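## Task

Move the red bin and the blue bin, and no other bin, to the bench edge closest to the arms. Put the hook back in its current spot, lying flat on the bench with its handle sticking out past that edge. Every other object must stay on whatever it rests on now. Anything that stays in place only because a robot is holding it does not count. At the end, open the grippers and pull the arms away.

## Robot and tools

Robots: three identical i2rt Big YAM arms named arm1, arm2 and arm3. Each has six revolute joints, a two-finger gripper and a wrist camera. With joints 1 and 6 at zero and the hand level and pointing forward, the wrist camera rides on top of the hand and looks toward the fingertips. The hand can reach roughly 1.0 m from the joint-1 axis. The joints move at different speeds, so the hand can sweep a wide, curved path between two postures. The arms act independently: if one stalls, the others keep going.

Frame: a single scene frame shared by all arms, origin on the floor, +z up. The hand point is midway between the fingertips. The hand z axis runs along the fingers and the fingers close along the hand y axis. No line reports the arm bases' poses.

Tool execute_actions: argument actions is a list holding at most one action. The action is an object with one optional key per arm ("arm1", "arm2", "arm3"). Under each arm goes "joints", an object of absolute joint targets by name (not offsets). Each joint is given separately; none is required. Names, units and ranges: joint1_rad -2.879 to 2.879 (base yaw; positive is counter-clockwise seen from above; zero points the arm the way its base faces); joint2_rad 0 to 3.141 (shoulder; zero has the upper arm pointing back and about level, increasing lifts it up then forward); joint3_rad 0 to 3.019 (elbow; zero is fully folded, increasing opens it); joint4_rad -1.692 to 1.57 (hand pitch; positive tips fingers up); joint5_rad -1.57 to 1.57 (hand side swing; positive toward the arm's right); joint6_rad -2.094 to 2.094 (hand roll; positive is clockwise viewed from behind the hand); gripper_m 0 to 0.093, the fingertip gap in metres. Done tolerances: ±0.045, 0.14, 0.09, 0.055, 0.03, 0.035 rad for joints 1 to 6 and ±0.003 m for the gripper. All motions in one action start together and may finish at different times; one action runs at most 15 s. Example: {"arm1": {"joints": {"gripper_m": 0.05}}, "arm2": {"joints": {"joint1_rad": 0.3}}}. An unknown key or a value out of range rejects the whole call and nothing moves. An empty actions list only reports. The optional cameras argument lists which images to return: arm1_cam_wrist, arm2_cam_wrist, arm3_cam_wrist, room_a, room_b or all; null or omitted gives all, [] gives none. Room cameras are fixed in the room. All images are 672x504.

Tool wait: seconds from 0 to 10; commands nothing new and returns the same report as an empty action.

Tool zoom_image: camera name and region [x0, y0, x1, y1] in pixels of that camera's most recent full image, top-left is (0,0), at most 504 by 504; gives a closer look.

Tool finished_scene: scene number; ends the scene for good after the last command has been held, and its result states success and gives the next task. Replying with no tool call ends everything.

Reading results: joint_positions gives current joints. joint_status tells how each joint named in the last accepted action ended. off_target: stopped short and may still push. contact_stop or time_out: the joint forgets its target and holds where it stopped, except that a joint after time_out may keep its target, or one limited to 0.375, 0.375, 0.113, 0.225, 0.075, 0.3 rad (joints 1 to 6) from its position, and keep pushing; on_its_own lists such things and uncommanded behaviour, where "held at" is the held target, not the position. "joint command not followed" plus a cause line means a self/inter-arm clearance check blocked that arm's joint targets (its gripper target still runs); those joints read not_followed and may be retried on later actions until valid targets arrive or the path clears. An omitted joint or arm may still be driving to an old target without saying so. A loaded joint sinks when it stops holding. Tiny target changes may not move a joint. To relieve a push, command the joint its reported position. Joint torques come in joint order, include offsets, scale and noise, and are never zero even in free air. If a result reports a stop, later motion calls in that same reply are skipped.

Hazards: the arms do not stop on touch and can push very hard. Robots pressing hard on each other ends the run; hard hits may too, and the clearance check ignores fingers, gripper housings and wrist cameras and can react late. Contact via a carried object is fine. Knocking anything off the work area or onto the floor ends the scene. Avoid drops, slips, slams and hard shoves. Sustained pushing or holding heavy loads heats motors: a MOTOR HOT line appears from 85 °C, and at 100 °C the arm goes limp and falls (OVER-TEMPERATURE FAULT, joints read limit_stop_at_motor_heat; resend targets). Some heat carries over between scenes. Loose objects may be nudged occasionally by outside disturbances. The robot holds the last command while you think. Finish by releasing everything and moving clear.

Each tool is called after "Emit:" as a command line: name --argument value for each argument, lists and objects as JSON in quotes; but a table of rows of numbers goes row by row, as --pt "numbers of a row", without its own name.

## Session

Emit:
execute_actions --actions '[]'

Scene clock: 0.00 s.
Joint torques (N m, as the arm reports them, + toward a larger angle): no reading
arm1.joint_positions: joint1_rad=-0.338 joint2_rad=+0.412 joint3_rad=+1.405 joint4_rad=-1.427 joint5_rad=-0.064 joint6_rad=+0.731 gripper_m=+0.094
arm1.joint_status: not commanded
arm1.hand: x=-0.8938 y=+0.1338 z=+1.3444 quat_wxyz=(-0.269, +0.233, -0.811, -0.465) (m; scene frame)
arm2.joint_positions: joint1_rad=+0.399 joint2_rad=+0.384 joint3_rad=+1.438 joint4_rad=-1.610 joint5_rad=+0.180 joint6_rad=+0.022 gripper_m=+0.094
arm2.joint_status: not commanded
arm2.hand: x=-0.0272 y=+0.0955 z=+1.2753 quat_wxyz=(-0.324, +0.703, -0.516, -0.367) (m; scene frame)
arm3.joint_positions: joint1_rad=-0.706 joint2_rad=+0.602 joint3_rad=+1.455 joint4_rad=-1.504 joint5_rad=-0.261 joint6_rad=-0.433 gripper_m=+0.095
arm3.joint_status: not commanded
arm3.hand: x=+1.0356 y=+0.1768 z=+1.2676 quat_wxyz=(-0.400, +0.589, -0.669, -0.211) (m; scene frame)
pictures: arm1_cam_wrist, arm2_cam_wrist, arm3_cam_wrist, room_a, room_b
Images, in order (width x height): arm1_cam_wrist 672x504, arm2_cam_wrist 672x504, arm3_cam_wrist 672x504, room_a 672x504, room_b 672x504.

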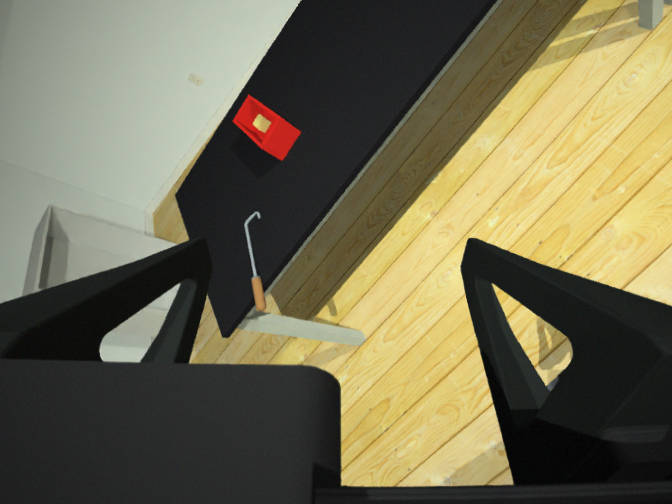

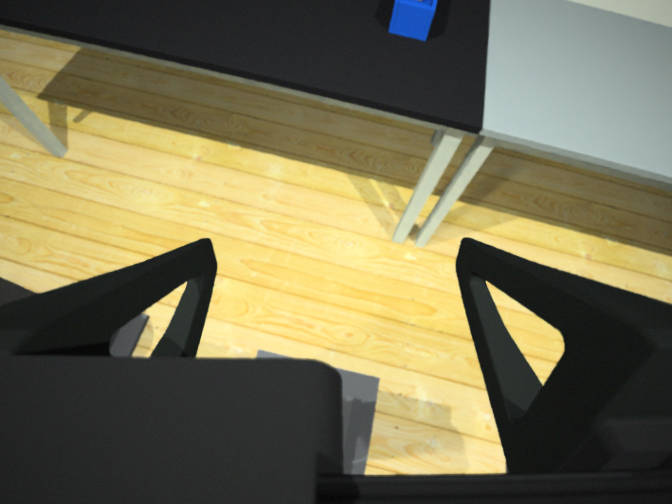

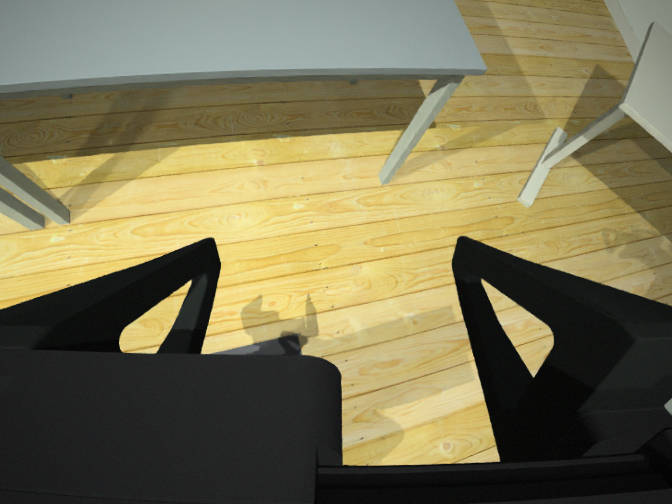

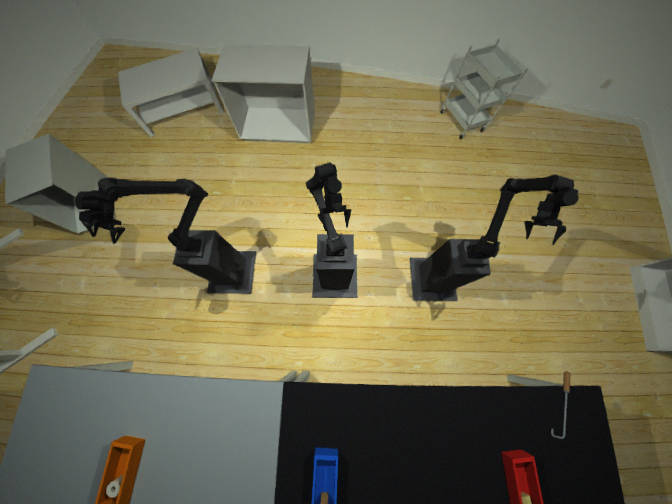

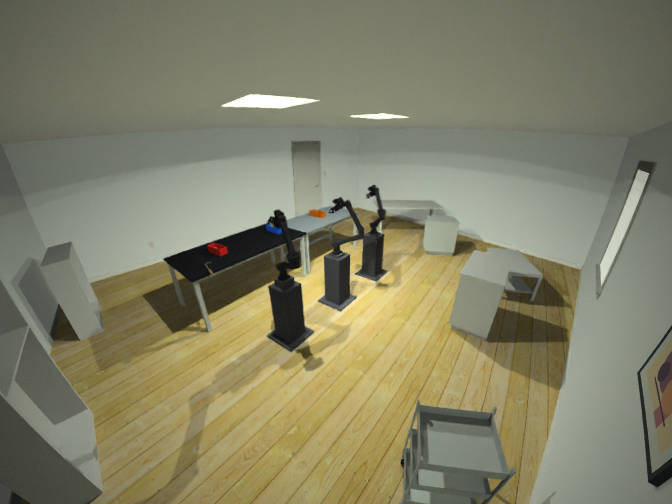

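Emit:
execute_actions --actions '[{"arm1":{"joints":{"joint1_rad":0.696,"joint2_rad":2.52,"joint3_rad":2.12,"joint4_rad":0.45,"joint5_rad":1.06,"joint6_rad":0}},"arm2":{"joints":{"joint1_rad":0.6,"joint2_rad":1.0,"joint3_rad":0.5,"joint4_rad":0.7,"joint5_rad":0,"joint6_rad":0}}}]' --cameras '["arm1_cam_wrist","arm2_cam_wrist","room_a"]'

Scene clock: 7.13 s.
Joint torques (N m, as the arm reports them, + toward a larger angle): arm1=[ -1.74 -28.4   11.62   1.95   0.17  -0.24] | arm2=[ 0.05 -6.38  7.71  1.9  -0.1  -0.08] | arm3=[ 1.07  1.76  9.77  1.5   0.   -0.01]
arm1.joint_positions: joint1_rad=+0.700 joint2_rad=+2.547 joint3_rad=+2.082 joint4_rad=+0.434 joint5_rad=+1.058 joint6_rad=+0.014 gripper_m=+0.094
arm1.joint_status: all done
arm1.hand: x=-1.3922 y=+0.7573 z=+0.8942 quat_wxyz=(-0.573, +0.416, -0.581, -0.402) (m; scene frame)
arm2.joint_positions: joint1_rad=+0.594 joint2_rad=+1.006 joint3_rad=+0.512 joint4_rad=+0.685 joint5_rad=+0.004 joint6_rad=+0.013 gripper_m=+0.094
arm2.joint_status: all done
arm2.hand: x=-0.2814 y=+0.3691 z=+1.0880 quat_wxyz=(-0.349, +0.564, -0.296, -0.688) (m; scene frame)
arm3.joint_positions: joint1_rad=-0.706 joint2_rad=+0.602 joint3_rad=+1.455 joint4_rad=-1.504 joint5_rad=-0.261 joint6_rad=-0.433 gripper_m=+0.095
arm3.joint_status: not commanded
arm3.hand: x=+1.0356 y=+0.1768 z=+1.2676 quat_wxyz=(-0.400, +0.589, -0.669, -0.211) (m; scene frame)
pictures: arm1_cam_wrist, arm2_cam_wrist, room_a
Images, in order (width x height): arm1_cam_wrist 672x504, arm2_cam_wrist 672x504, room_a 672x504.

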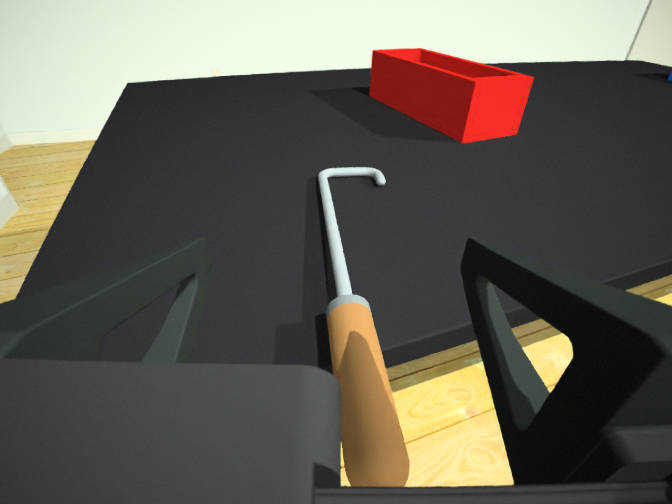

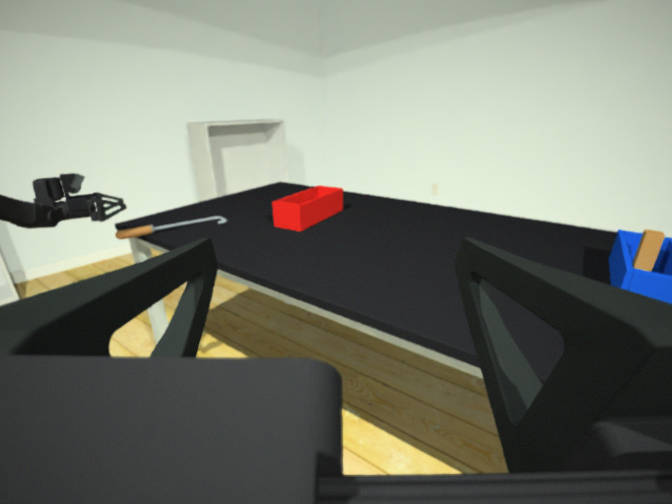

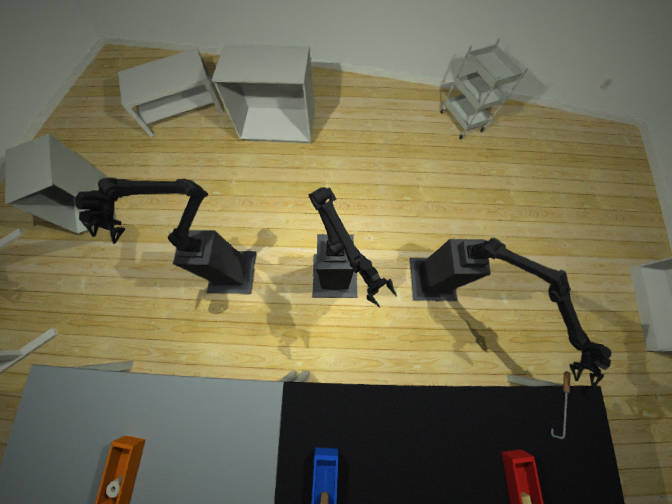

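Emit:
execute_actions --actions '[{"arm1":{"joints":{"joint1_rad":0.67,"joint2_rad":2.6,"joint3_rad":1.94,"joint4_rad":0.71,"joint5_rad":0.94}},"arm2":{"joints":{"joint5_rad":-0.3}}}]' --cameras '["arm1_cam_wrist","arm2_cam_wrist"]'

Scene clock: 28.00 s.
Joint torques (N m, as the arm reports them, + toward a larger angle): arm1=[ -1.46 -26.3    8.73   2.02  -0.05  -0.23] | arm2=[ 0.09 -6.66  7.66  1.91 -0.07 -0.06] | arm3=[ 1.3   1.6   9.82  1.69 -0.02 -0.02]
arm1.joint_positions: joint1_rad=+0.672 joint2_rad=+2.608 joint3_rad=+1.927 joint4_rad=+0.694 joint5_rad=+0.942 joint6_rad=+0.014 gripper_m=+0.094
arm1.joint_status: all done
arm1.hand: x=-1.3671 y=+0.7486 z=+0.8106 quat_wxyz=(-0.553, +0.425, -0.564, -0.443) (m; scene frame)
arm2.joint_positions: joint1_rad=+0.594 joint2_rad=+1.006 joint3_rad=+0.512 joint4_rad=+0.685 joint5_rad=-0.296 joint6_rad=+0.013 gripper_m=+0.094
arm2.joint_status: all done
arm2.hand: x=-0.3184 y=+0.3336 z=+1.0866 quat_wxyz=(-0.260, +0.611, -0.190, -0.723) (m; scene frame)
arm3.joint_positions: joint1_rad=-0.706 joint2_rad=+0.602 joint3_rad=+1.455 joint4_rad=-1.504 joint5_rad=-0.261 joint6_rad=-0.433 gripper_m=+0.095
arm3.joint_status: not commanded
arm3.hand: x=+1.0356 y=+0.1768 z=+1.2676 quat_wxyz=(-0.400, +0.589, -0.669, -0.211) (m; scene frame)
pictures: arm1_cam_wrist, arm2_cam_wrist
Images, in order (width x height): arm1_cam_wrist 672x504, arm2_cam_wrist 672x504.

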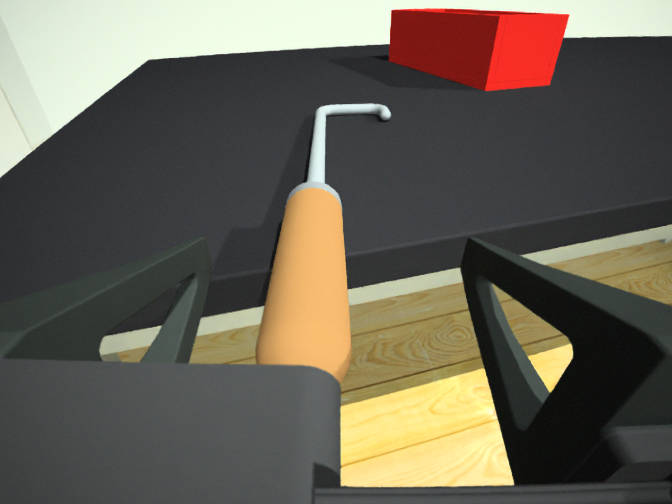

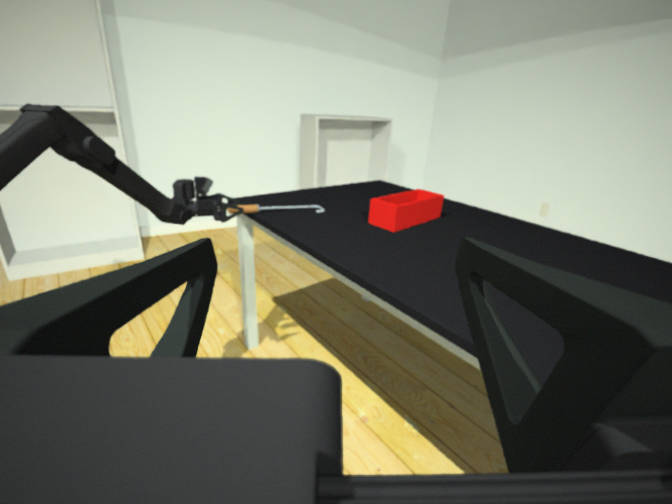

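Emit:
execute_actions --actions '[{"arm1":{"joints":{"joint2_rad":2.65,"joint3_rad":2.035,"joint4_rad":0.65,"gripper_m":0.07}}}]' --cameras '["arm1_cam_wrist"]'

Scene clock: 32.30 s.
Joint torques (N m, as the arm reports them, + toward a larger angle): arm1=[ -1.46 -24.51  11.74   1.25  -0.04  -0.23] | arm2=[-0.14 -6.59  7.63  1.96 -0.08 -0.09] | arm3=[1.31 1.25 9.77 1.68 0.02 0.01]
arm1.joint_positions: joint1_rad=+0.672 joint2_rad=+2.632 joint3_rad=+1.985 joint4_rad=+0.657 joint5_rad=+0.942 joint6_rad=+0.014 gripper_m=+0.070
arm1.joint_status: all done
arm1.hand: x=-1.3743 y=+0.7572 z=+0.8121 quat_wxyz=(-0.553, +0.426, -0.564, -0.442) (m; scene frame)
arm2.joint_positions: joint1_rad=+0.594 joint2_rad=+1.006 joint3_rad=+0.512 joint4_rad=+0.685 joint5_rad=-0.296 joint6_rad=+0.013 gripper_m=+0.094
arm2.joint_status: not commanded
arm2.hand: x=-0.3184 y=+0.3336 z=+1.0866 quat_wxyz=(-0.260, +0.611, -0.190, -0.723) (m; scene frame)
arm3.joint_positions: joint1_rad=-0.706 joint2_rad=+0.602 joint3_rad=+1.455 joint4_rad=-1.504 joint5_rad=-0.261 joint6_rad=-0.433 gripper_m=+0.095
arm3.joint_status: not commanded
arm3.hand: x=+1.0356 y=+0.1768 z=+1.2676 quat_wxyz=(-0.400, +0.589, -0.669, -0.211) (m; scene frame)
pictures: arm1_cam_wrist
Images, in order (width x height): arm1_cam_wrist 672x504.

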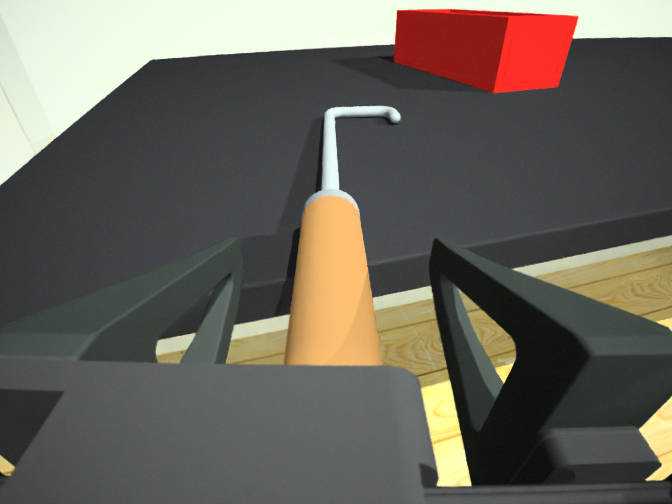

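Emit:
execute_actions --actions '[{"arm1":{"joints":{"joint2_rad":2.672,"gripper_m":0.05}}}]' --cameras '["arm1_cam_wrist"]'

Scene clock: 34.60 s.
Joint torques (N m, as the arm reports them, + toward a larger angle): arm1=[ -1.49 -24.75  11.39   1.28  -0.03  -0.23] | arm2=[ 0.12 -6.75  7.6   1.92 -0.09 -0.07] | arm3=[0.72 1.33 9.69 1.7  0.   0.  ]
arm1.joint_positions: joint1_rad=+0.672 joint2_rad=+2.655 joint3_rad=+1.988 joint4_rad=+0.656 joint5_rad=+0.942 joint6_rad=+0.013 gripper_m=+0.050
arm1.joint_status: all done
arm1.hand: x=-1.3732 y=+0.7556 z=+0.7935 quat_wxyz=(-0.553, +0.434, -0.563, -0.434) (m; scene frame)
arm2.joint_positions: joint1_rad=+0.594 joint2_rad=+1.006 joint3_rad=+0.512 joint4_rad=+0.685 joint5_rad=-0.296 joint6_rad=+0.013 gripper_m=+0.094
arm2.joint_status: not commanded
arm2.hand: x=-0.3184 y=+0.3336 z=+1.0866 quat_wxyz=(-0.260, +0.611, -0.190, -0.723) (m; scene frame)
arm3.joint_positions: joint1_rad=-0.706 joint2_rad=+0.602 joint3_rad=+1.455 joint4_rad=-1.504 joint5_rad=-0.261 joint6_rad=-0.433 gripper_m=+0.095
arm3.joint_status: not commanded
arm3.hand: x=+1.0356 y=+0.1768 z=+1.2676 quat_wxyz=(-0.400, +0.589, -0.669, -0.211) (m; scene frame)
pictures: arm1_cam_wrist
Images, in order (width x height): arm1_cam_wrist 672x504.

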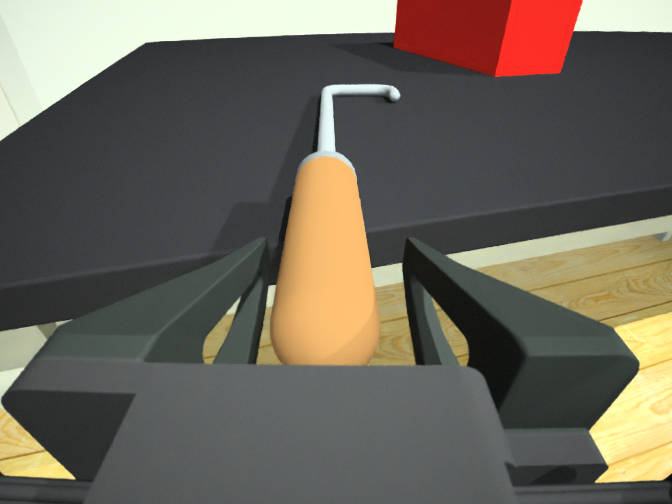

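Emit:
execute_actions --actions '[{"arm1":{"joints":{"gripper_m":0}}}]' --cameras '[]'

Emit:
execute_actions --actions '[{"arm1":{"joints":{"joint2_rad":2.54,"joint6_rad":0.8}}}]' --cameras '[]'

Emit:
execute_actions --actions '[{"arm1":{"joints":{"joint2_rad":2.21,"joint3_rad":1.91,"joint4_rad":0.35,"joint6_rad":1.57}}}]' --cameras '["arm1_cam_wrist"]'

Emit:
execute_actions --actions '[{"arm1":{"joints":{"joint1_rad":0.04,"joint5_rad":0}}}]' --cameras '["arm1_cam_wrist","arm2_cam_wrist","room_a"]'

Scene clock: 40.50 s.
Joint torques (N m, as the arm reports them, + toward a larger angle): arm1=[ -1.47 -24.71  11.43   1.28   0.08  -0.22] | arm2=[ 0.17 -6.54  7.65  1.9  -0.09 -0.09] | arm3=[ 0.91  1.37  9.7   1.74  0.05 -0.02]
arm1.joint_positions: joint1_rad=+0.672 joint2_rad=+2.655 joint3_rad=+1.988 joint4_rad=+0.656 joint5_rad=+0.940 joint6_rad=+0.013 gripper_m=+0.029
arm1.joint_status: gripper_m off_target (ended at +0.029, target +0.000)
arm1.hand: x=-1.3735 y=+0.7557 z=+0.7935 quat_wxyz=(-0.553, +0.434, -0.563, -0.435) (m; scene frame)
arm2.joint_positions: joint1_rad=+0.594 joint2_rad=+1.006 joint3_rad=+0.512 joint4_rad=+0.685 joint5_rad=-0.296 joint6_rad=+0.013 gripper_m=+0.094
arm2.joint_status: not commanded
arm2.hand: x=-0.3184 y=+0.3336 z=+1.0866 quat_wxyz=(-0.260, +0.611, -0.190, -0.723) (m; scene frame)
arm3.joint_positions: joint1_rad=-0.706 joint2_rad=+0.602 joint3_rad=+1.455 joint4_rad=-1.504 joint5_rad=-0.261 joint6_rad=-0.433 gripper_m=+0.095
arm3.joint_status: not commanded
arm3.hand: x=+1.0356 y=+0.1768 z=+1.2676 quat_wxyz=(-0.400, +0.589, -0.669, -0.211) (m; scene frame)
pictures: none
No camera images: the call's "cameras" was empty. Leave "cameras" out to get every camera's image.

Scene clock: 42.23 s.
Joint torques (N m, as the arm reports them, + toward a larger angle): arm1=[ -1.49 -30.56  11.65   1.86  -0.01   0.12] | arm2=[ 0.03 -6.21  7.55  1.89 -0.1  -0.07] | arm3=[ 1.23  1.36  9.86  1.8   0.01 -0.03]
arm1.joint_positions: joint1_rad=+0.672 joint2_rad=+2.602 joint3_rad=+1.988 joint4_rad=+0.638 joint5_rad=+0.941 joint6_rad=+0.777 gripper_m=+0.029
arm1.joint_status: all done
arm1.hand: x=-1.3765 y=+0.7599 z=+0.8350 quat_wxyz=(-0.346, +0.181, -0.680, -0.620) (m; scene frame)
arm2.joint_positions: joint1_rad=+0.594 joint2_rad=+1.006 joint3_rad=+0.512 joint4_rad=+0.685 joint5_rad=-0.296 joint6_rad=+0.013 gripper_m=+0.094
arm2.joint_status: not commanded
arm2.hand: x=-0.3184 y=+0.3336 z=+1.0866 quat_wxyz=(-0.260, +0.611, -0.190, -0.723) (m; scene frame)
arm3.joint_positions: joint1_rad=-0.706 joint2_rad=+0.602 joint3_rad=+1.455 joint4_rad=-1.504 joint5_rad=-0.261 joint6_rad=-0.433 gripper_m=+0.095
arm3.joint_status: not commanded
arm3.hand: x=+1.0356 y=+0.1768 z=+1.2676 quat_wxyz=(-0.400, +0.589, -0.669, -0.211) (m; scene frame)
pictures: none
No camera images: the call's "cameras" was empty. Leave "cameras" out to get every camera's image.

Scene clock: 43.97 s.
Joint torques (N m, as the arm reports them, + toward a larger angle): arm1=[ -1.37 -26.46  11.88   2.09   0.16   0.07] | arm2=[ 0.22 -6.48  7.63  1.92 -0.06 -0.08] | arm3=[1.42 1.79 9.84 1.81 0.01 0.  ]
arm1.joint_positions: joint1_rad=+0.671 joint2_rad=+2.239 joint3_rad=+1.873 joint4_rad=+0.330 joint5_rad=+0.938 joint6_rad=+1.550 gripper_m=+0.029
arm1.joint_status: all done
arm1.hand: x=-1.3580 y=+0.7397 z=+1.0267 quat_wxyz=(-0.101, -0.072, -0.712, -0.691) (m; scene frame)
arm2.joint_positions: joint1_rad=+0.594 joint2_rad=+1.006 joint3_rad=+0.512 joint4_rad=+0.685 joint5_rad=-0.296 joint6_rad=+0.013 gripper_m=+0.094
arm2.joint_status: not commanded
arm2.hand: x=-0.3184 y=+0.3336 z=+1.0866 quat_wxyz=(-0.260, +0.611, -0.190, -0.723) (m; scene frame)
arm3.joint_positions: joint1_rad=-0.706 joint2_rad=+0.602 joint3_rad=+1.455 joint4_rad=-1.504 joint5_rad=-0.261 joint6_rad=-0.433 gripper_m=+0.095
arm3.joint_status: not commanded
arm3.hand: x=+1.0356 y=+0.1768 z=+1.2676 quat_wxyz=(-0.400, +0.589, -0.669, -0.211) (m; scene frame)
pictures: arm1_cam_wrist
Images, in order (width x height): arm1_cam_wrist 672x504.

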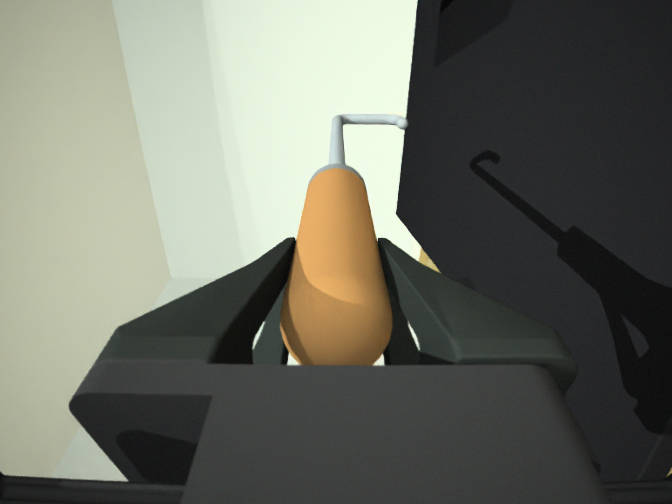

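Scene clock: 46.63 s.
Joint torques (N m, as the arm reports them, + toward a larger angle): arm1=[ -1.18 -27.28  12.18   2.78   0.     0.05] | arm2=[ 0.01 -6.54  7.64  2.   -0.09 -0.07] | arm3=[ 0.53  0.96  9.88  1.56 -0.02 -0.04]
arm1.joint_positions: joint1_rad=+0.034 joint2_rad=+2.246 joint3_rad=+1.873 joint4_rad=+0.319 joint5_rad=+0.001 joint6_rad=+1.551 gripper_m=+0.029
arm1.joint_status: all done
arm1.hand: x=-0.9773 y=+0.9142 z=+1.0123 quat_wxyz=(+0.014, +0.025, -0.727, -0.687) (m; scene frame)
arm2.joint_positions: joint1_rad=+0.594 joint2_rad=+1.006 joint3_rad=+0.512 joint4_rad=+0.685 joint5_rad=-0.296 joint6_rad=+0.013 gripper_m=+0.094
arm2.joint_status: not commanded
arm2.hand: x=-0.3184 y=+0.3336 z=+1.0866 quat_wxyz=(-0.260, +0.611, -0.190, -0.723) (m; scene frame)
arm3.joint_positions: joint1_rad=-0.706 joint2_rad=+0.602 joint3_rad=+1.455 joint4_rad=-1.504 joint5_rad=-0.261 joint6_rad=-0.433 gripper_m=+0.095
arm3.joint_status: not commanded
arm3.hand: x=+1.0356 y=+0.1768 z=+1.2676 quat_wxyz=(-0.400, +0.589, -0.669, -0.211) (m; scene frame)
pictures: arm1_cam_wrist, arm2_cam_wrist, room_a
Images, in order (width x height): arm1_cam_wrist 672x504, arm2_cam_wrist 672x504, room_a 672x504.

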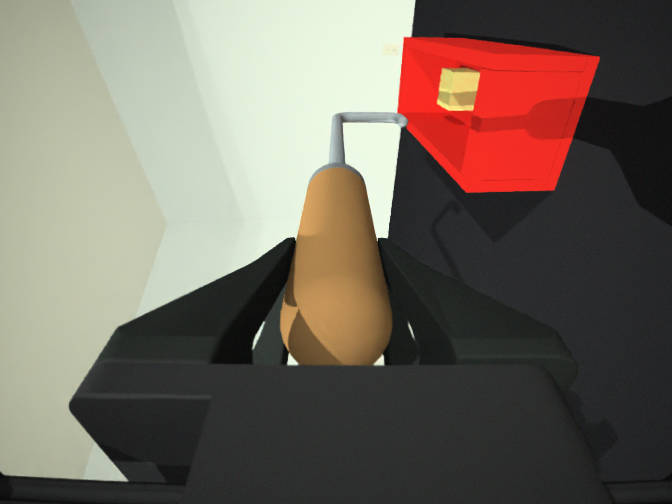

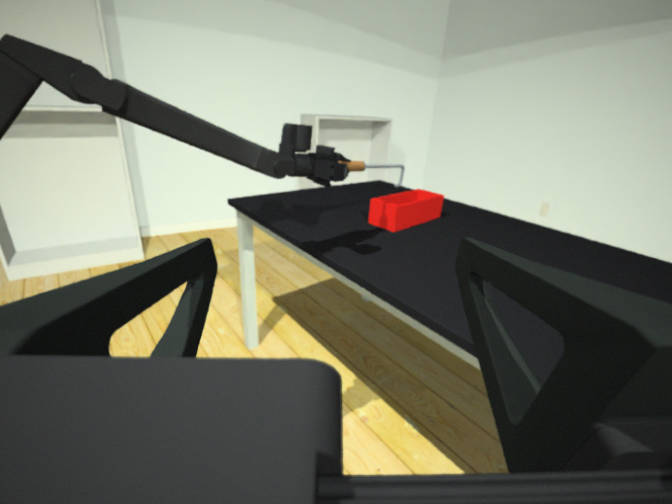

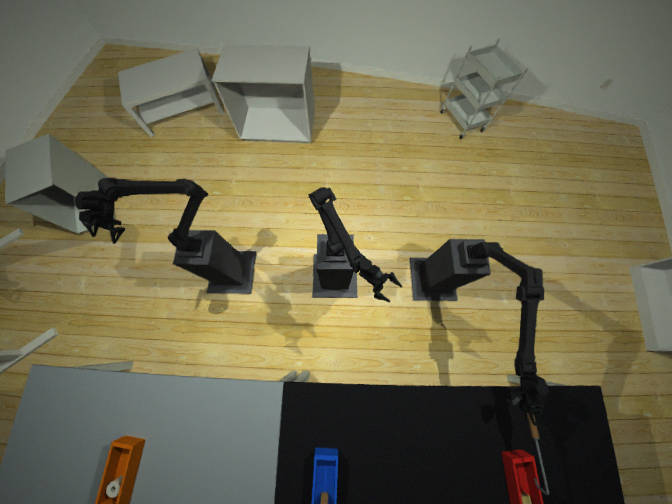

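Emit:
execute_actions --actions '[{"arm1":{"joints":{"joint4_rad":0.135,"joint5_rad":0.035}}}]' --cameras '["arm1_cam_wrist","arm2_cam_wrist"]'

Emit:
execute_actions --actions '[{"arm1":{"joints":{"joint2_rad":2.11,"joint3_rad":1.76}}}]' --cameras '[]'

Emit:
execute_actions --actions '[{"arm1":{"joints":{"joint2_rad":1.96,"joint3_rad":1.57}}}]' --cameras '["arm2_cam_wrist"]'

Emit:
execute_actions --actions '[{"arm1":{"joints":{"joint2_rad":1.77,"joint3_rad":1.325}}}]' --cameras '[]'

Emit:
execute_actions --actions '[{"arm1":{"joints":{"joint2_rad":1.53,"joint3_rad":1.05}}}]' --cameras '["arm1_cam_wrist","arm2_cam_wrist","room_a"]'

Scene clock: 53.43 s.
Joint torques (N m, as the arm reports them, + toward a larger angle): arm1=[ -1.31 -27.21  12.07   2.77   0.08   0.05] | arm2=[-0.16 -6.47  7.74  1.96 -0.08 -0.07] | arm3=[ 0.63  1.6   9.85  1.76  0.05 -0.02]
arm1.joint_positions: joint1_rad=+0.035 joint2_rad=+2.249 joint3_rad=+1.873 joint4_rad=+0.104 joint5_rad=+0.035 joint6_rad=+1.551 gripper_m=+0.029
arm1.joint_status: all done
arm1.hand: x=-0.9724 y=+0.9058 z=+0.9579 quat_wxyz=(+0.000, +0.018, -0.797, -0.604) (m; scene frame)
arm2.joint_positions: joint1_rad=+0.594 joint2_rad=+1.006 joint3_rad=+0.512 joint4_rad=+0.685 joint5_rad=-0.296 joint6_rad=+0.013 gripper_m=+0.094
arm2.joint_status: not commanded
arm2.hand: x=-0.3184 y=+0.3336 z=+1.0866 quat_wxyz=(-0.260, +0.611, -0.190, -0.723) (m; scene frame)
arm3.joint_positions: joint1_rad=-0.706 joint2_rad=+0.602 joint3_rad=+1.455 joint4_rad=-1.504 joint5_rad=-0.261 joint6_rad=-0.433 gripper_m=+0.095
arm3.joint_status: not commanded
arm3.hand: x=+1.0356 y=+0.1768 z=+1.2676 quat_wxyz=(-0.400, +0.589, -0.669, -0.211) (m; scene frame)
pictures: arm1_cam_wrist, arm2_cam_wrist
Images, in order (width x height): arm1_cam_wrist 672x504, arm2_cam_wrist 672x504.

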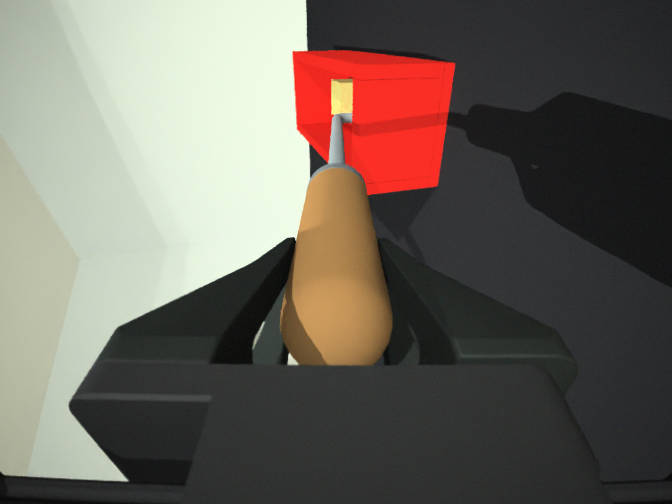

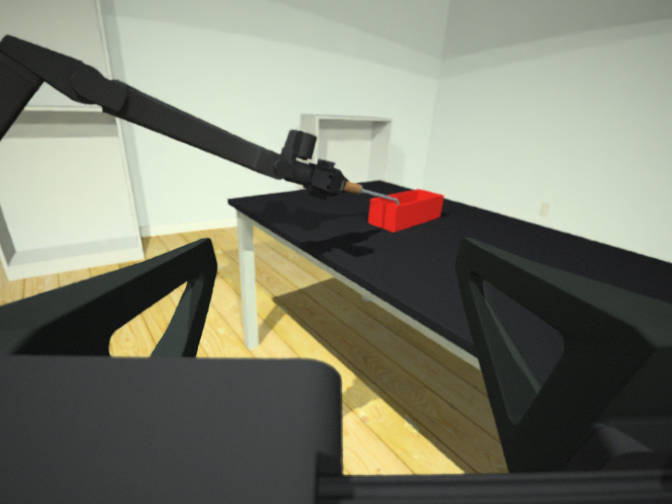

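Scene clock: 54.20 s.
Joint torques (N m, as the arm reports them, + toward a larger angle): arm1=[ -1.03 -27.54  10.6    2.36   0.08   0.  ] | arm2=[-0.02 -6.47  7.59  1.83 -0.09 -0.08] | arm3=[ 0.25  1.6   9.79  1.75 -0.02  0.01]
arm1.joint_positions: joint1_rad=+0.035 joint2_rad=+2.165 joint3_rad=+1.741 joint4_rad=+0.115 joint5_rad=+0.035 joint6_rad=+1.556 gripper_m=+0.029
arm1.joint_status: all done
arm1.hand: x=-0.9706 y=+0.8739 z=+0.9554 quat_wxyz=(+0.001, +0.017, -0.808, -0.589) (m; scene frame)
arm2.joint_positions: joint1_rad=+0.594 joint2_rad=+1.006 joint3_rad=+0.512 joint4_rad=+0.685 joint5_rad=-0.296 joint6_rad=+0.013 gripper_m=+0.094
arm2.joint_status: not commanded
arm2.hand: x=-0.3184 y=+0.3336 z=+1.0866 quat_wxyz=(-0.260, +0.611, -0.190, -0.723) (m; scene frame)
arm3.joint_positions: joint1_rad=-0.706 joint2_rad=+0.602 joint3_rad=+1.455 joint4_rad=-1.504 joint5_rad=-0.261 joint6_rad=-0.433 gripper_m=+0.095
arm3.joint_status: not commanded
arm3.hand: x=+1.0356 y=+0.1768 z=+1.2676 quat_wxyz=(-0.400, +0.589, -0.669, -0.211) (m; scene frame)
pictures: none
No camera images: the call's "cameras" was empty. Leave "cameras" out to get every camera's image.

Scene clock: 55.00 s.
Joint torques (N m, as the arm reports them, + toward a larger angle): arm1=[ -1.11 -25.44  10.76   2.48   0.09  -0.01] | arm2=[ 0.01 -6.25  7.6   1.95 -0.1  -0.07] | arm3=[ 1.14  1.98  9.89  1.75 -0.03  0.  ]
arm1.joint_positions: joint1_rad=+0.035 joint2_rad=+2.015 joint3_rad=+1.546 joint4_rad=+0.111 joint5_rad=+0.035 joint6_rad=+1.557 gripper_m=+0.029
arm1.joint_status: all done
arm1.hand: x=-0.9674 y=+0.8185 z=+0.9665 quat_wxyz=(+0.000, +0.017, -0.822, -0.569) (m; scene frame)
arm2.joint_positions: joint1_rad=+0.594 joint2_rad=+1.006 joint3_rad=+0.512 joint4_rad=+0.685 joint5_rad=-0.296 joint6_rad=+0.013 gripper_m=+0.094
arm2.joint_status: not commanded
arm2.hand: x=-0.3184 y=+0.3336 z=+1.0866 quat_wxyz=(-0.260, +0.611, -0.190, -0.723) (m; scene frame)
arm3.joint_positions: joint1_rad=-0.706 joint2_rad=+0.602 joint3_rad=+1.455 joint4_rad=-1.504 joint5_rad=-0.261 joint6_rad=-0.433 gripper_m=+0.095
arm3.joint_status: not commanded
arm3.hand: x=+1.0356 y=+0.1768 z=+1.2676 quat_wxyz=(-0.400, +0.589, -0.669, -0.211) (m; scene frame)
pictures: arm2_cam_wrist
Images, in order (width x height): arm2_cam_wrist 672x504.

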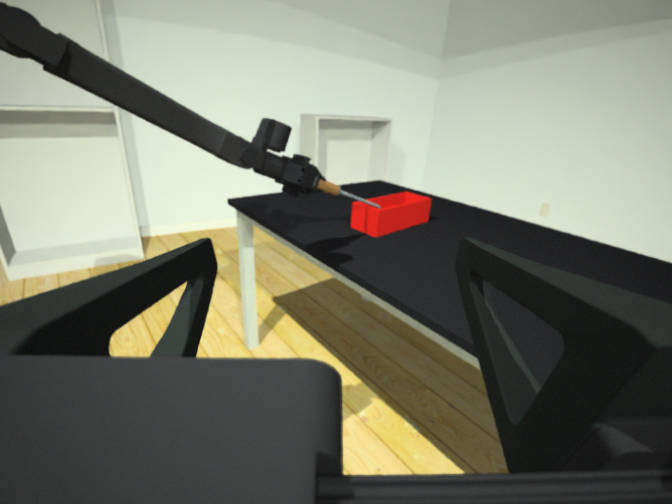

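Scene clock: 55.87 s.
Joint torques (N m, as the arm reports them, + toward a larger angle): arm1=[ -0.93 -21.84  10.61   2.54   0.09  -0.02] | arm2=[-0.1  -6.49  7.67  1.92 -0.08 -0.08] | arm3=[ 1.13  1.19  9.77  1.66  0.   -0.02]
arm1.joint_positions: joint1_rad=+0.035 joint2_rad=+1.817 joint3_rad=+1.300 joint4_rad=+0.109 joint5_rad=+0.035 joint6_rad=+1.558 gripper_m=+0.029
arm1.joint_status: all done
arm1.hand: x=-0.9629 y=+0.7395 z=+0.9764 quat_wxyz=(+0.000, +0.018, -0.836, -0.548) (m; scene frame)
arm2.joint_positions: joint1_rad=+0.594 joint2_rad=+1.006 joint3_rad=+0.512 joint4_rad=+0.685 joint5_rad=-0.296 joint6_rad=+0.013 gripper_m=+0.094
arm2.joint_status: not commanded
arm2.hand: x=-0.3184 y=+0.3336 z=+1.0866 quat_wxyz=(-0.260, +0.611, -0.190, -0.723) (m; scene frame)
arm3.joint_positions: joint1_rad=-0.706 joint2_rad=+0.602 joint3_rad=+1.455 joint4_rad=-1.504 joint5_rad=-0.261 joint6_rad=-0.433 gripper_m=+0.095
arm3.joint_status: not commanded
arm3.hand: x=+1.0356 y=+0.1768 z=+1.2676 quat_wxyz=(-0.400, +0.589, -0.669, -0.211) (m; scene frame)
pictures: none
No camera images: the call's "cameras" was empty. Leave "cameras" out to get every camera's image.

Scene clock: 56.80 s.
Joint torques (N m, as the arm reports them, + toward a larger angle): arm1=[ -1.12 -17.37  10.82   2.59   0.1   -0.02] | arm2=[-0.22 -6.58  7.6   1.87 -0.08 -0.07] | arm3=[ 0.78  1.25  9.77  1.73  0.02 -0.03]
arm1.joint_positions: joint1_rad=+0.035 joint2_rad=+1.571 joint3_rad=+1.021 joint4_rad=+0.107 joint5_rad=+0.035 joint6_rad=+1.558 gripper_m=+0.029
arm1.joint_status: all done
arm1.hand: x=-0.9572 y=+0.6395 z=+0.9864 quat_wxyz=(-0.001, +0.018, -0.846, -0.534) (m; scene frame)
arm2.joint_positions: joint1_rad=+0.594 joint2_rad=+1.006 joint3_rad=+0.512 joint4_rad=+0.685 joint5_rad=-0.296 joint6_rad=+0.013 gripper_m=+0.094
arm2.joint_status: not commanded
arm2.hand: x=-0.3184 y=+0.3336 z=+1.0866 quat_wxyz=(-0.260, +0.611, -0.190, -0.723) (m; scene frame)
arm3.joint_positions: joint1_rad=-0.706 joint2_rad=+0.602 joint3_rad=+1.455 joint4_rad=-1.504 joint5_rad=-0.261 joint6_rad=-0.433 gripper_m=+0.095
arm3.joint_status: not commanded
arm3.hand: x=+1.0356 y=+0.1768 z=+1.2676 quat_wxyz=(-0.400, +0.589, -0.669, -0.211) (m; scene frame)
pictures: arm1_cam_wrist, arm2_cam_wrist, room_a
Images, in order (width x height): arm1_cam_wrist 672x504, arm2_cam_wrist 672x504, room_a 672x504.

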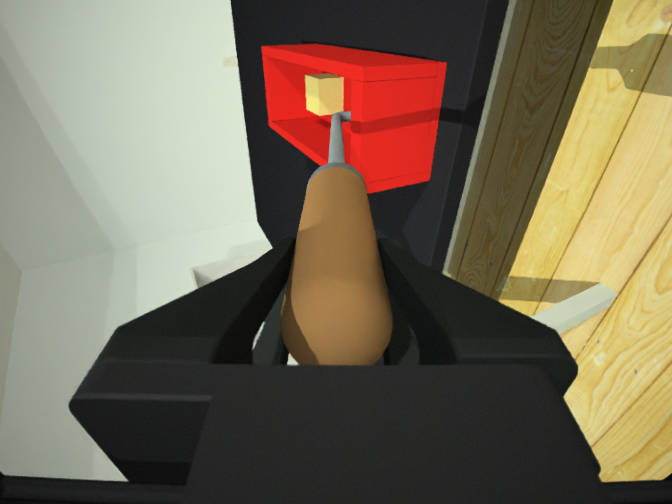

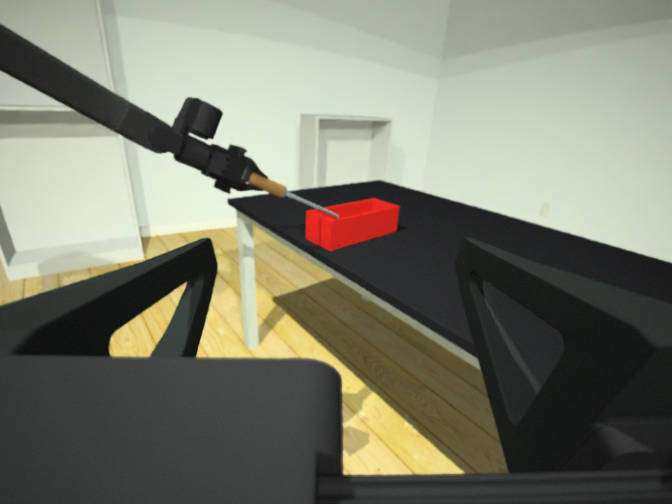

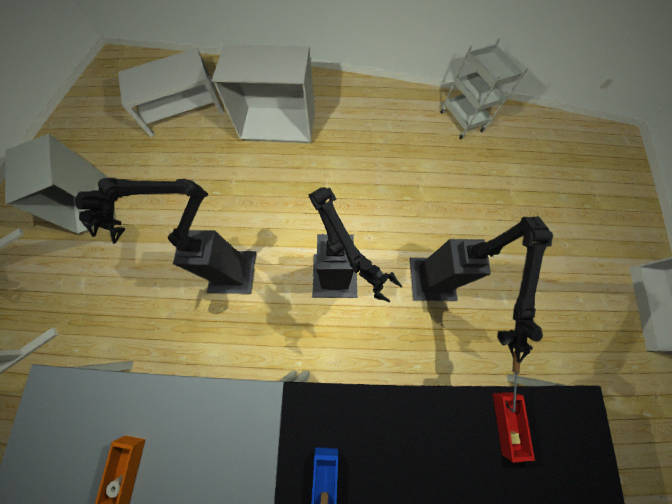

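Emit:
execute_actions --actions '[{"arm1":{"joints":{"joint2_rad":1.47,"joint3_rad":0.995}},"arm2":{"joints":{"joint1_rad":0.3,"joint2_rad":0.5,"joint3_rad":0.3,"joint4_rad":0.3}}}]' --cameras '["arm1_cam_wrist"]'

Emit:
execute_actions --actions '[{"arm1":{"joints":{"joint4_rad":0.55}}}]' --cameras '[]'

Emit:
execute_actions --actions '[{"arm1":{"joints":{"joint1_rad":-0.68,"joint5_rad":-0.663,"joint2_rad":2.36,"joint3_rad":1.91,"joint4_rad":0.62}}}]' --cameras '[]'

Emit:
execute_actions --actions '[{"arm1":{"joints":{"joint6_rad":0}}}]' --cameras '["arm1_cam_wrist","room_a"]'

Scene clock: 63.33 s.
Joint torques (N m, as the arm reports them, + toward a larger angle): arm1=[ -1.12 -17.3   10.72   2.58   0.1   -0.02] | arm2=[-0.87  0.66  9.06  1.28 -0.02 -0.06] | arm3=[ 1.01  1.18  9.73  1.85 -0.01 -0.03]
arm1.joint_positions: joint1_rad=+0.035 joint2_rad=+1.521 joint3_rad=+0.966 joint4_rad=+0.107 joint5_rad=+0.035 joint6_rad=+1.558 gripper_m=+0.029
arm1.joint_status: all done
arm1.hand: x=-0.9560 y=+0.6190 z=+0.9864 quat_wxyz=(-0.001, +0.018, -0.847, -0.531) (m; scene frame)
arm2.joint_positions: joint1_rad=+0.304 joint2_rad=+0.496 joint3_rad=+0.304 joint4_rad=+0.306 joint5_rad=-0.298 joint6_rad=+0.013 gripper_m=+0.094
arm2.joint_status: all done
arm2.hand: x=-0.1734 y=+0.2975 z=+1.0606 quat_wxyz=(-0.344, +0.599, -0.295, -0.660) (m; scene frame)
arm3.joint_positions: joint1_rad=-0.706 joint2_rad=+0.602 joint3_rad=+1.455 joint4_rad=-1.504 joint5_rad=-0.261 joint6_rad=-0.433 gripper_m=+0.095
arm3.joint_status: not commanded
arm3.hand: x=+1.0356 y=+0.1768 z=+1.2676 quat_wxyz=(-0.400, +0.589, -0.669, -0.211) (m; scene frame)
pictures: arm1_cam_wrist
Images, in order (width x height): arm1_cam_wrist 672x504.

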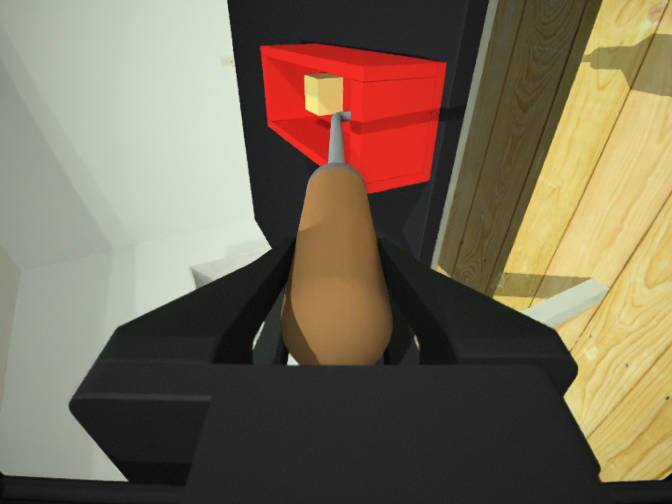

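Scene clock: 65.73 s.
Joint torques (N m, as the arm reports them, + toward a larger angle): arm1=[ -1.12 -17.35  11.59   3.72   0.05  -0.03] | arm2=[-0.96  0.64  9.03  1.24 -0.01 -0.08] | arm3=[ 0.86  1.45  9.75  1.69 -0.02  0.02]
arm1.joint_positions: joint1_rad=+0.035 joint2_rad=+1.521 joint3_rad=+0.955 joint4_rad=+0.490 joint5_rad=+0.035 joint6_rad=+1.558 gripper_m=+0.029
arm1.joint_status: joint4_rad time_out (moved +0.383 of +0.443)
arm1.on_its_own: joint4_rad reads +0.490 and still pushes toward +0.550 since a time_out
arm1.hand: x=-0.9567 y=+0.6407 z=+1.0709 quat_wxyz=(+0.004, +0.011, -0.734, -0.679) (m; scene frame)
arm2.joint_positions: joint1_rad=+0.304 joint2_rad=+0.496 joint3_rad=+0.304 joint4_rad=+0.306 joint5_rad=-0.298 joint6_rad=+0.013 gripper_m=+0.094
arm2.joint_status: not commanded
arm2.hand: x=-0.1734 y=+0.2975 z=+1.0606 quat_wxyz=(-0.344, +0.599, -0.295, -0.660) (m; scene frame)
arm3.joint_positions: joint1_rad=-0.706 joint2_rad=+0.602 joint3_rad=+1.455 joint4_rad=-1.504 joint5_rad=-0.261 joint6_rad=-0.433 gripper_m=+0.095
arm3.joint_status: not commanded
arm3.hand: x=+1.0356 y=+0.1768 z=+1.2676 quat_wxyz=(-0.400, +0.589, -0.669, -0.211) (m; scene frame)
pictures: none
No camera images: the call's "cameras" was empty. Leave "cameras" out to get every camera's image.

not run: a stop came earlier in this reply.

not run: a stop came earlier in this reply.

Emit:
execute_actions --actions '[{"arm1":{"joints":{"joint1_rad":-0.68,"joint5_rad":-0.663,"joint2_rad":2.36,"joint3_rad":1.91,"joint4_rad":0.66,"joint6_rad":0}}}]' --cameras '["arm1_cam_wrist","room_a"]'

Scene clock: 70.00 s.
Joint torques (N m, as the arm reports them, + toward a larger angle): arm1=[ -1.13 -30.64  14.41   3.13   0.03  -0.27] | arm2=[-0.73  0.46  9.02  1.25 -0.02 -0.09] | arm3=[ 0.89  1.36 10.05  1.62  0.01 -0.02]
arm1.joint_positions: joint1_rad=-0.683 joint2_rad=+2.435 joint3_rad=+1.828 joint4_rad=+0.613 joint5_rad=-0.663 joint6_rad=+0.016 gripper_m=+0.029
arm1.joint_status: all done
arm1.hand: x=-0.4725 y=+0.7593 z=+0.8869 quat_wxyz=(-0.496, +0.495, -0.504, -0.506) (m; scene frame)
arm2.joint_positions: joint1_rad=+0.304 joint2_rad=+0.496 joint3_rad=+0.304 joint4_rad=+0.306 joint5_rad=-0.298 joint6_rad=+0.013 gripper_m=+0.094
arm2.joint_status: not commanded
arm2.hand: x=-0.1734 y=+0.2975 z=+1.0606 quat_wxyz=(-0.344, +0.599, -0.295, -0.660) (m; scene frame)
arm3.joint_positions: joint1_rad=-0.706 joint2_rad=+0.602 joint3_rad=+1.455 joint4_rad=-1.504 joint5_rad=-0.261 joint6_rad=-0.433 gripper_m=+0.095
arm3.joint_status: not commanded
arm3.hand: x=+1.0356 y=+0.1768 z=+1.2676 quat_wxyz=(-0.400, +0.589, -0.669, -0.211) (m; scene frame)
pictures: arm1_cam_wrist, room_a
Images, in order (width x height): arm1_cam_wrist 672x504, room_a 672x504.

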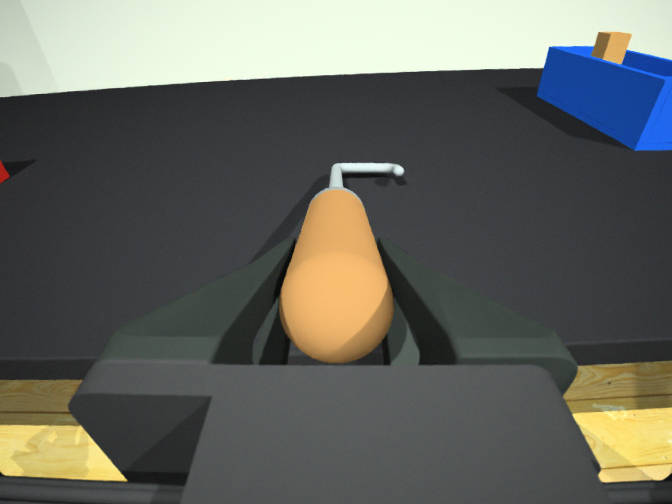

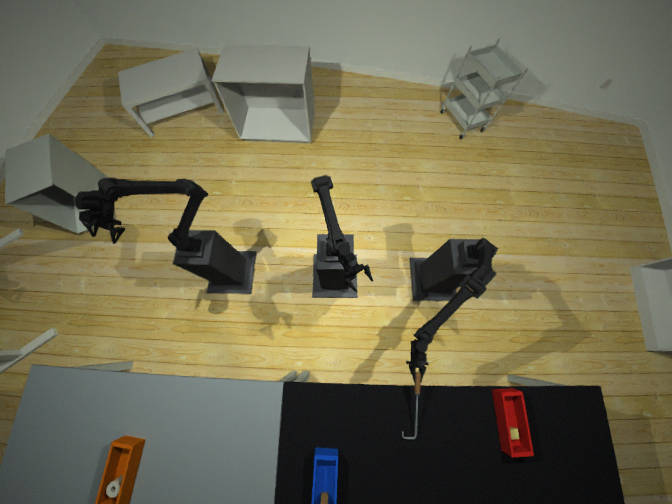

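Emit:
execute_actions --actions '[{"arm1":{"joints":{"joint1_rad":-0.70,"joint5_rad":-0.68,"joint2_rad":2.555,"joint3_rad":1.82,"joint4_rad":0.77}}}]' --cameras '["arm1_cam_wrist","arm2_cam_wrist"]'

Scene clock: 72.97 s.
Joint torques (N m, as the arm reports them, + toward a larger angle): arm1=[ -1.86 -25.87   8.18   1.79   0.03  -0.1 ] | arm2=[-0.84  0.61  9.14  1.24 -0.02 -0.07] | arm3=[ 0.93  1.62 10.12  1.66  0.   -0.01]
arm1.joint_positions: joint1_rad=-0.694 joint2_rad=+2.570 joint3_rad=+1.809 joint4_rad=+0.765 joint5_rad=-0.680 joint6_rad=+0.002 gripper_m=+0.029
arm1.joint_status: all done
arm1.hand: x=-0.4761 y=+0.7428 z=+0.7945 quat_wxyz=(-0.497, +0.500, -0.500, -0.503) (m; scene frame)
arm2.joint_positions: joint1_rad=+0.304 joint2_rad=+0.496 joint3_rad=+0.304 joint4_rad=+0.306 joint5_rad=-0.298 joint6_rad=+0.013 gripper_m=+0.094
arm2.joint_status: not commanded
arm2.hand: x=-0.1734 y=+0.2975 z=+1.0606 quat_wxyz=(-0.344, +0.599, -0.295, -0.660) (m; scene frame)
arm3.joint_positions: joint1_rad=-0.706 joint2_rad=+0.602 joint3_rad=+1.455 joint4_rad=-1.504 joint5_rad=-0.261 joint6_rad=-0.433 gripper_m=+0.095
arm3.joint_status: not commanded
arm3.hand: x=+1.0356 y=+0.1768 z=+1.2676 quat_wxyz=(-0.400, +0.589, -0.669, -0.211) (m; scene frame)
pictures: arm1_cam_wrist, arm2_cam_wrist
Images, in order (width x height): arm1_cam_wrist 672x504, arm2_cam_wrist 672x504.

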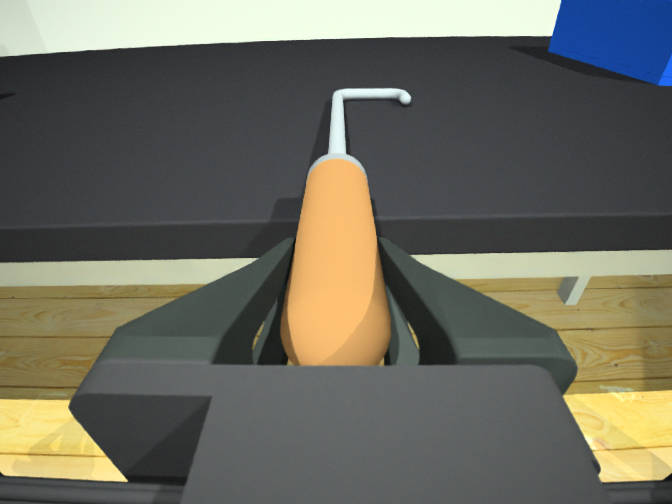

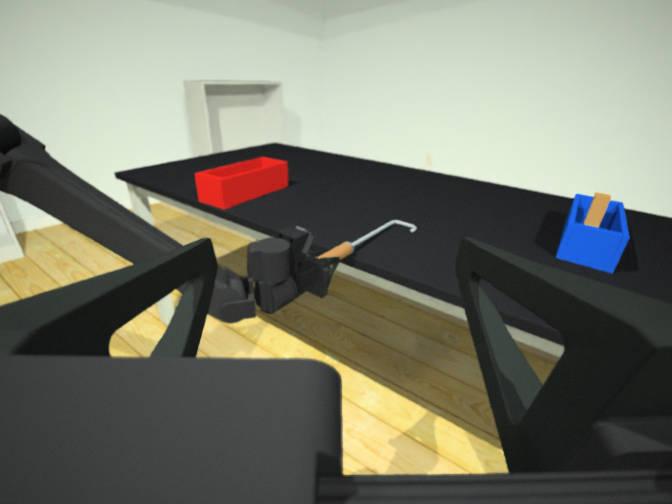

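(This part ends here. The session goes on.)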